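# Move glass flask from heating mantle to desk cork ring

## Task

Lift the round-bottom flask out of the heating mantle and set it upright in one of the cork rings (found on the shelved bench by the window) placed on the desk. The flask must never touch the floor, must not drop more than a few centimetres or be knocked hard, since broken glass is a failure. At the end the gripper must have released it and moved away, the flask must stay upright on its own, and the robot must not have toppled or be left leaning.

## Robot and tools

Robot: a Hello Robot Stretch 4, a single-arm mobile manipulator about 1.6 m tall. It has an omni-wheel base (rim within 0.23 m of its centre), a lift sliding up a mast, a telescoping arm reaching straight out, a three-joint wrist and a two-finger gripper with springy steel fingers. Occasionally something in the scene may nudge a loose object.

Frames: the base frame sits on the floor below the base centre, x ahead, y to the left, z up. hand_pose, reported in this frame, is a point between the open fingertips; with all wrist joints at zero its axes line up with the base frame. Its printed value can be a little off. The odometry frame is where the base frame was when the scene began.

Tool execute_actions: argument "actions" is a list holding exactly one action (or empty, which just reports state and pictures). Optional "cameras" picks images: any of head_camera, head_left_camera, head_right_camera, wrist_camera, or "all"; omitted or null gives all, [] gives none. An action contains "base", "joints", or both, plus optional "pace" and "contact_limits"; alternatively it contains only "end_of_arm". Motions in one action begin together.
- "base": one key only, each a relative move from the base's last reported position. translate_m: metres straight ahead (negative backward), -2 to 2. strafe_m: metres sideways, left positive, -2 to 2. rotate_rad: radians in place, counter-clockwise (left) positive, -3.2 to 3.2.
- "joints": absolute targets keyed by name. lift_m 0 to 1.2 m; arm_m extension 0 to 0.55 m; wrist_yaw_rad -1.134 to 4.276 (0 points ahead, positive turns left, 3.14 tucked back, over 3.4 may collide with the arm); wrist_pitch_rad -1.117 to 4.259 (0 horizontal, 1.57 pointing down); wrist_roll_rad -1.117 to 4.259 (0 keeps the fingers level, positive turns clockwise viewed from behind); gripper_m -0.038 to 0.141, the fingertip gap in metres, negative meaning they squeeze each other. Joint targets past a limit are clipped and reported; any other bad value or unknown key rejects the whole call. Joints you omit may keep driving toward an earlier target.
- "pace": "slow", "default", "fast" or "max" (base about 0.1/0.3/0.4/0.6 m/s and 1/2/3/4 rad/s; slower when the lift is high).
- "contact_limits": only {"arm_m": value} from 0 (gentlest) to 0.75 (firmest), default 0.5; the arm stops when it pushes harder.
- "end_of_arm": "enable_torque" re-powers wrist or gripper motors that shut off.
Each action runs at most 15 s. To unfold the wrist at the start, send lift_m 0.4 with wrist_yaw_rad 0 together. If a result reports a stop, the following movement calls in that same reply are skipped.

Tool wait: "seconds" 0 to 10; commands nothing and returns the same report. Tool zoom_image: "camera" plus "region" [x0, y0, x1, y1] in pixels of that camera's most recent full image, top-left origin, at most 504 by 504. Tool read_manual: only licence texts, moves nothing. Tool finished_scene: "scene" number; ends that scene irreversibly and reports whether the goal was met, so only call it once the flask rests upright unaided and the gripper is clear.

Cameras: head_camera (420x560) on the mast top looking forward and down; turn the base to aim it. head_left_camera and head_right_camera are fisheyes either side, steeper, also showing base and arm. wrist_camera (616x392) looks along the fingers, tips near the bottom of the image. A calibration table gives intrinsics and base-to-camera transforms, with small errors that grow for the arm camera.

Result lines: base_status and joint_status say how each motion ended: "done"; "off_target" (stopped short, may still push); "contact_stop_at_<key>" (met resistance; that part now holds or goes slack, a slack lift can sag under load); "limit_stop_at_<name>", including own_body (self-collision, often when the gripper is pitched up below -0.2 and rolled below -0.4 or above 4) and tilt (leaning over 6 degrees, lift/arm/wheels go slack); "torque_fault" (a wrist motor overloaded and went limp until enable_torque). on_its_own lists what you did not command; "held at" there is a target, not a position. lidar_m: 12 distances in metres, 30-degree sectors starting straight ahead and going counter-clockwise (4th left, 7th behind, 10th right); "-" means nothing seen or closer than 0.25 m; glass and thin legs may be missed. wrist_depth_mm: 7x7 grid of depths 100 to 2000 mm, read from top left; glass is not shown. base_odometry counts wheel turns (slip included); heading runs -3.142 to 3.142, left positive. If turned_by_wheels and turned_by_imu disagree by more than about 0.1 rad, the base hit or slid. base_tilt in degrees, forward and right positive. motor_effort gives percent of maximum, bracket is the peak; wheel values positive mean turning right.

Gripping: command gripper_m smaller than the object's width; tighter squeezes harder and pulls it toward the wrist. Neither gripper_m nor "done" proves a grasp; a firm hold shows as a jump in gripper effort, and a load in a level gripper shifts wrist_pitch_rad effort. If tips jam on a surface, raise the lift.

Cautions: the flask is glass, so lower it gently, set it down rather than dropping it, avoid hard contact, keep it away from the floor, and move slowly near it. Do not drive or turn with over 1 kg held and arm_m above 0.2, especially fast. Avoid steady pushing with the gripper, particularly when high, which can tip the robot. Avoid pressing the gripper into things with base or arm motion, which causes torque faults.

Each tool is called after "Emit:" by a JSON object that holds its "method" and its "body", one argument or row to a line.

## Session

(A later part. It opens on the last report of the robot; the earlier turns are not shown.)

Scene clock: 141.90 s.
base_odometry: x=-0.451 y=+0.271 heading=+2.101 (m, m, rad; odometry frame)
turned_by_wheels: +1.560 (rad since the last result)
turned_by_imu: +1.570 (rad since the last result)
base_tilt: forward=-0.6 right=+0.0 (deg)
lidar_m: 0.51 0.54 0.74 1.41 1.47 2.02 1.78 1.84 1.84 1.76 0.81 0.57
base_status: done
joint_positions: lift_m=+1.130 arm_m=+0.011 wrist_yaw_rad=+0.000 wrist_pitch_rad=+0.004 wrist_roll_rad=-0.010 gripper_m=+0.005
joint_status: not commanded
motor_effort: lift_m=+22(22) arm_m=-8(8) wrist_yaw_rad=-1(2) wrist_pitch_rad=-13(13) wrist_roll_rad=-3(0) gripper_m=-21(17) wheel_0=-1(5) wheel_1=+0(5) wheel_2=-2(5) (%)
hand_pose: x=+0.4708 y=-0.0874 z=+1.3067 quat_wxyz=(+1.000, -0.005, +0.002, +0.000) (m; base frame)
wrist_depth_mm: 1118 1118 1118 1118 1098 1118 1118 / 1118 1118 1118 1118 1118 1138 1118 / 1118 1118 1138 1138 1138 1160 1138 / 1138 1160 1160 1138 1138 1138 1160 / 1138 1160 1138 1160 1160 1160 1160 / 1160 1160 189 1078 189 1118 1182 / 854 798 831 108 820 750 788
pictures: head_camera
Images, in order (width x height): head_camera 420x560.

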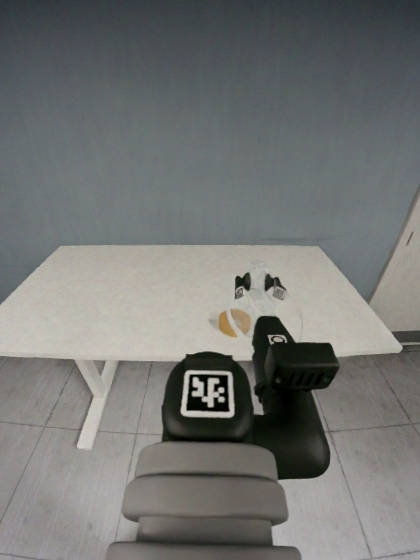

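Emit:
{"method": "execute_actions", "body": {
  "actions": [
    {"joints":{"arm_m":0.24}}
  ],
  "cameras": []
}}

Emit:
{"method": "execute_actions", "body": {
  "actions": [
    {"joints":{"lift_m":0.955},"pace":"slow"}
  ],
  "cameras": []
}}

Emit:
{"method": "execute_actions", "body": {
  "actions": [
    {"joints":{"lift_m":0.945},"pace":"slow"}
  ],
  "cameras": []
}}

Emit:
{"method": "execute_actions", "body": {
  "actions": [
    {"joints":{"lift_m":0.936},"pace":"slow"}
  ],
  "cameras": []
}}

Scene clock: 151.07 s.
base_odometry: x=-0.451 y=+0.271 heading=+2.101 (m, m, rad; odometry frame)
turned_by_wheels: +0.000 (rad since the last result)
turned_by_imu: +0.001 (rad since the last result)
base_tilt: forward=-0.6 right=+0.1 (deg)
lidar_m: 0.52 0.57 0.78 1.41 1.47 2.00 1.79 1.80 1.85 1.77 0.83 0.59
base_status: not commanded
joint_positions: lift_m=+1.130 arm_m=+0.239 wrist_yaw_rad=+0.000 wrist_pitch_rad=+0.004 wrist_roll_rad=-0.010 gripper_m=+0.005
joint_status: all done
motor_effort: lift_m=+22(22) arm_m=+8(8) wrist_yaw_rad=-2(2) wrist_pitch_rad=-13(12) wrist_roll_rad=+1(1) gripper_m=-19(20) wheel_0=-1(1) wheel_1=+0(0) wheel_2=-2(2) (%)
hand_pose: x=+0.6980 y=-0.0874 z=+1.3067 quat_wxyz=(+1.000, -0.005, +0.002, +0.000) (m; base frame)
wrist_depth_mm: 891 891 878 891 891 891 891 / 891 891 904 891 904 891 904 / 904 891 891 904 904 904 904 / 904 917 904 917 917 917 904 / 917 904 931 917 917 931 917 / 931 917 190 931 190 931 917 / 854 788 831 108 820 750 778
pictures: none
No camera images: the call's "cameras" was empty. Leave "cameras" out to get every camera's image.

Scene clock: 153.27 s.
base_odometry: x=-0.451 y=+0.271 heading=+2.101 (m, m, rad; odometry frame)
turned_by_wheels: +0.000 (rad since the last result)
turned_by_imu: +0.000 (rad since the last result)
base_tilt: forward=-0.6 right=+0.1 (deg)
lidar_m: 0.56 0.55 0.77 1.43 1.49 2.00 1.78 1.84 1.84 1.77 0.81 0.59
base_status: not commanded
joint_positions: lift_m=+0.955 arm_m=+0.239 wrist_yaw_rad=+0.000 wrist_pitch_rad=+0.004 wrist_roll_rad=-0.010 gripper_m=+0.005
joint_status: all done
motor_effort: lift_m=+16(21) arm_m=+8(8) wrist_yaw_rad=-2(2) wrist_pitch_rad=-13(13) wrist_roll_rad=+0(0) gripper_m=-19(20) wheel_0=-1(1) wheel_1=+0(0) wheel_2=-2(2) (%)
hand_pose: x=+0.6980 y=-0.0874 z=+1.1322 quat_wxyz=(+1.000, -0.005, +0.002, +0.000) (m; base frame)
wrist_depth_mm: 878 878 878 878 891 891 891 / 891 891 891 891 891 904 904 / 891 891 891 904 904 904 904 / 917 917 904 917 904 917 917 / 904 917 917 917 917 931 917 / 699 699 189 615 189 627 627 / 492 452 477 108 473 430 445
pictures: none
No camera images: the call's "cameras" was empty. Leave "cameras" out to get every camera's image.

Scene clock: 154.00 s.
base_odometry: x=-0.451 y=+0.271 heading=+2.101 (m, m, rad; odometry frame)
turned_by_wheels: +0.000 (rad since the last result)
turned_by_imu: +0.000 (rad since the last result)
base_tilt: forward=-0.6 right=+0.0 (deg)
lidar_m: 0.55 0.57 0.76 1.43 1.46 2.01 1.77 1.81 1.87 1.77 0.80 0.59
base_status: not commanded
joint_positions: lift_m=+0.945 arm_m=+0.239 wrist_yaw_rad=+0.000 wrist_pitch_rad=+0.004 wrist_roll_rad=-0.010 gripper_m=+0.005
joint_status: all done
motor_effort: lift_m=+16(15) arm_m=+8(8) wrist_yaw_rad=-2(1) wrist_pitch_rad=-12(12) wrist_roll_rad=+0(2) gripper_m=-20(20) wheel_0=-1(1) wheel_1=+0(0) wheel_2=-2(2) (%)
hand_pose: x=+0.6980 y=-0.0874 z=+1.1222 quat_wxyz=(+1.000, -0.005, +0.002, +0.000) (m; base frame)
wrist_depth_mm: 878 878 878 891 878 891 891 / 891 891 891 904 904 891 891 / 891 904 891 904 904 904 904 / 917 904 904 917 904 917 917 / 917 931 931 917 917 917 904 / 676 661 189 585 190 603 603 / 466 436 455 108 455 410 430
pictures: none
No camera images: the call's "cameras" was empty. Leave "cameras" out to get every camera's image.

Scene clock: 154.70 s.
base_odometry: x=-0.451 y=+0.271 heading=+2.101 (m, m, rad; odometry frame)
turned_by_wheels: +0.000 (rad since the last result)
turned_by_imu: +0.000 (rad since the last result)
base_tilt: forward=-0.6 right=+0.0 (deg)
lidar_m: 0.55 0.56 0.78 1.39 1.46 2.01 1.77 1.80 1.85 1.77 0.83 0.57
base_status: not commanded
joint_positions: lift_m=+0.936 arm_m=+0.239 wrist_yaw_rad=+0.000 wrist_pitch_rad=+0.004 wrist_roll_rad=-0.010 gripper_m=+0.005
joint_status: all done
motor_effort: lift_m=+15(14) arm_m=+8(8) wrist_yaw_rad=-2(3) wrist_pitch_rad=-10(13) wrist_roll_rad=-1(1) gripper_m=-21(21) wheel_0=+0(1) wheel_1=+0(0) wheel_2=-2(2) (%)
hand_pose: x=+0.6980 y=-0.0874 z=+1.1134 quat_wxyz=(+1.000, -0.005, +0.002, +0.000) (m; base frame)
wrist_depth_mm: 878 878 878 878 891 891 878 / 891 891 878 891 891 904 904 / 891 904 904 904 904 904 904 / 904 904 904 917 904 904 904 / 917 917 917 917 917 917 917 / 654 634 189 569 190 580 574 / 449 418 442 108 439 394 413
pictures: none
No camera images: the call's "cameras" was empty. Leave "cameras" out to get every camera's image.

Just touching; release.

Emit:
{"method": "execute_actions", "body": {
  "actions": [
    {"joints":{"lift_m":0.932},"pace":"slow"}
  ],
  "cameras": []
}}

Emit:
{"method": "execute_actions", "body": {
  "actions": [
    {"joints":{"gripper_m":0.1},"pace":"slow"}
  ],
  "cameras": ["wrist_camera"]
}}

Emit:
{"method": "execute_actions", "body": {
  "actions": [
    {"joints":{"arm_m":0.01},"base":{"translate_m":-0.3}}
  ],
  "cameras": ["wrist_camera","head_camera"]
}}

Scene clock: 160.20 s.
base_odometry: x=-0.451 y=+0.271 heading=+2.101 (m, m, rad; odometry frame)
turned_by_wheels: +0.000 (rad since the last result)
turned_by_imu: +0.001 (rad since the last result)
base_tilt: forward=-0.6 right=+0.0 (deg)
lidar_m: 0.55 0.57 0.75 1.42 1.46 2.03 1.77 1.84 1.87 1.74 0.82 0.59
base_status: not commanded
joint_positions: lift_m=+0.932 arm_m=+0.239 wrist_yaw_rad=+0.000 wrist_pitch_rad=-0.001 wrist_roll_rad=-0.010 gripper_m=+0.005
joint_status: all done
motor_effort: lift_m=+14(15) arm_m=+8(8) wrist_yaw_rad=-2(1) wrist_pitch_rad=+2(11) wrist_roll_rad=+0(0) gripper_m=-22(20) wheel_0=-1(1) wheel_1=+0(0) wheel_2=-2(2) (%)
hand_pose: x=+0.6980 y=-0.0874 z=+1.1108 quat_wxyz=(+1.000, -0.005, +0.000, +0.000) (m; base frame)
wrist_depth_mm: 891 891 891 891 891 878 891 / 891 878 891 904 891 891 891 / 904 904 904 904 904 904 904 / 904 904 904 904 917 904 917 / 917 917 917 917 917 917 917 / 661 640 190 569 189 585 580 / 452 418 439 108 442 397 415
pictures: none
No camera images: the call's "cameras" was empty. Leave "cameras" out to get every camera's image.

Scene clock: 163.80 s.
base_odometry: x=-0.451 y=+0.271 heading=+2.101 (m, m, rad; odometry frame)
turned_by_wheels: +0.000 (rad since the last result)
turned_by_imu: +0.001 (rad since the last result)
base_tilt: forward=-0.6 right=+0.0 (deg)
lidar_m: 0.55 0.56 0.78 1.42 1.45 1.99 1.80 1.84 1.85 1.79 0.84 0.60
base_status: not commanded
joint_positions: lift_m=+0.932 arm_m=+0.239 wrist_yaw_rad=+0.000 wrist_pitch_rad=+0.002 wrist_roll_rad=-0.010 gripper_m=+0.100
joint_status: all done
motor_effort: lift_m=+15(15) arm_m=+8(8) wrist_yaw_rad=-1(2) wrist_pitch_rad=-6(5) wrist_roll_rad=+0(3) gripper_m=+0(18) wheel_0=+0(1) wheel_1=+0(0) wheel_2=-2(2) (%)
hand_pose: x=+0.6980 y=-0.0874 z=+1.1101 quat_wxyz=(+1.000, -0.005, +0.001, +0.000) (m; base frame)
wrist_depth_mm: 891 878 891 891 891 891 891 / 891 891 904 891 891 891 904 / 904 904 904 904 904 904 904 / 917 917 904 917 917 917 917 / 904 917 917 917 917 917 917 / 647 634 199 609 508 539 569 / 445 415 439 108 433 410 410
pictures: wrist_camera
camera_calibration (this result's frames):
wrist_camera: T_world_to_cam=[[0.0175241, -0.999431, -0.0288216, -0.0575808], [-0.0431968, 0.0280423, -0.998673, 1.18841], [0.998913, 0.0187459, -0.0426808, -0.418485], [0, 0, 0, 1]] pos_world=[0.470374, -0.0830289, 1.16731]
Images, in order (width x height): wrist_camera 616x392.

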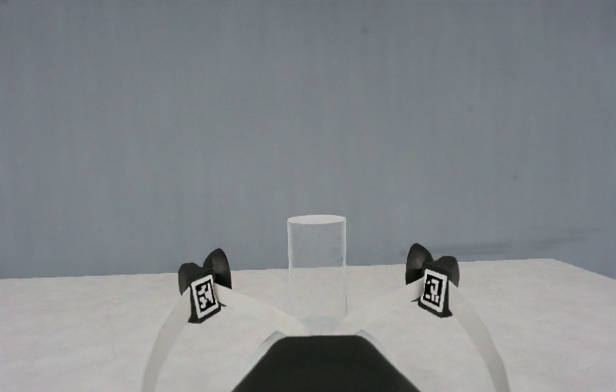

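Scene clock: 166.27 s.
base_odometry: x=-0.300 y=+0.012 heading=+2.100 (m, m, rad; odometry frame)
turned_by_wheels: +0.000 (rad since the last result)
turned_by_imu: +0.001 (rad since the last result)
base_tilt: forward=-0.6 right=+0.0 (deg)
lidar_m: 0.82 0.87 1.13 1.39 1.47 2.22 1.47 1.52 1.84 1.76 2.38 0.90
base_status: done
joint_positions: lift_m=+0.932 arm_m=+0.011 wrist_yaw_rad=+0.000 wrist_pitch_rad=+0.002 wrist_roll_rad=-0.010 gripper_m=+0.100
joint_status: all done
motor_effort: lift_m=+16(15) arm_m=-8(9) wrist_yaw_rad=-2(2) wrist_pitch_rad=-7(6) wrist_roll_rad=+0(2) gripper_m=-1(0) wheel_0=+0(6) wheel_1=-1(5) wheel_2=-2(9) (%)
hand_pose: x=+0.4708 y=-0.0874 z=+1.1099 quat_wxyz=(+1.000, -0.005, +0.001, +0.000) (m; base frame)
wrist_depth_mm: 1397 1430 1430 1430 1430 1430 1430 / 1397 1430 1397 1397 1430 1430 1430 / 1430 1430 1430 1430 1430 1430 1430 / 1464 1464 1464 1464 1464 1464 1464 / 1160 1138 1098 1060 1025 991 1464 / 715 699 199 668 634 634 1464 / 1464 1499 1499 108 1499 1464 1499
pictures: head_camera, wrist_camera
camera_calibration (this result's frames):
wrist_camera: T_world_to_cam=[[0.0174643, -0.999432, -0.0288308, -0.0535797], [-0.0437154, 0.0280443, -0.99865, 1.17861], [0.998891, 0.018701, -0.0432008, -0.190949], [0, 0, 0, 1]] pos_world=[0.243197, -0.0830316, 1.16722]
Images, in order (width x height): head_camera 420x560, wrist_camera 616x392.

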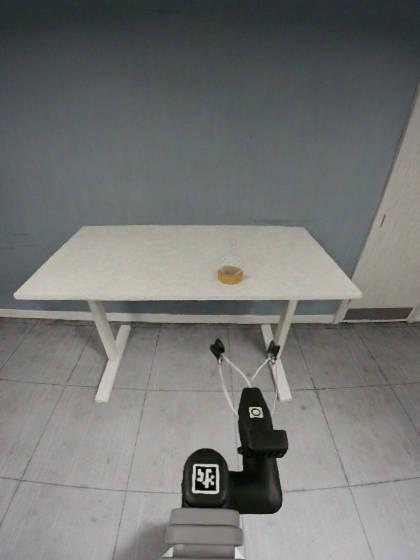

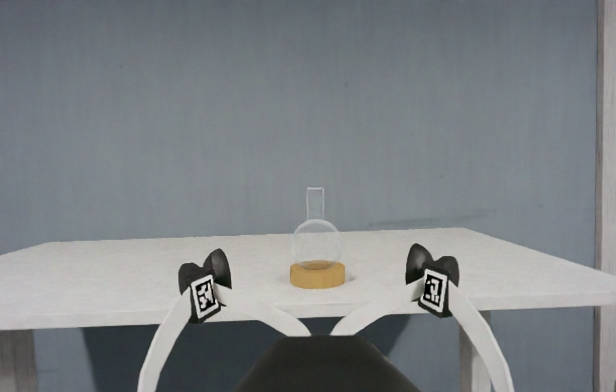

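Emit:
{"method": "finished_scene", "body": {
  "scene": 2
}}

The scene is finished: the task was done.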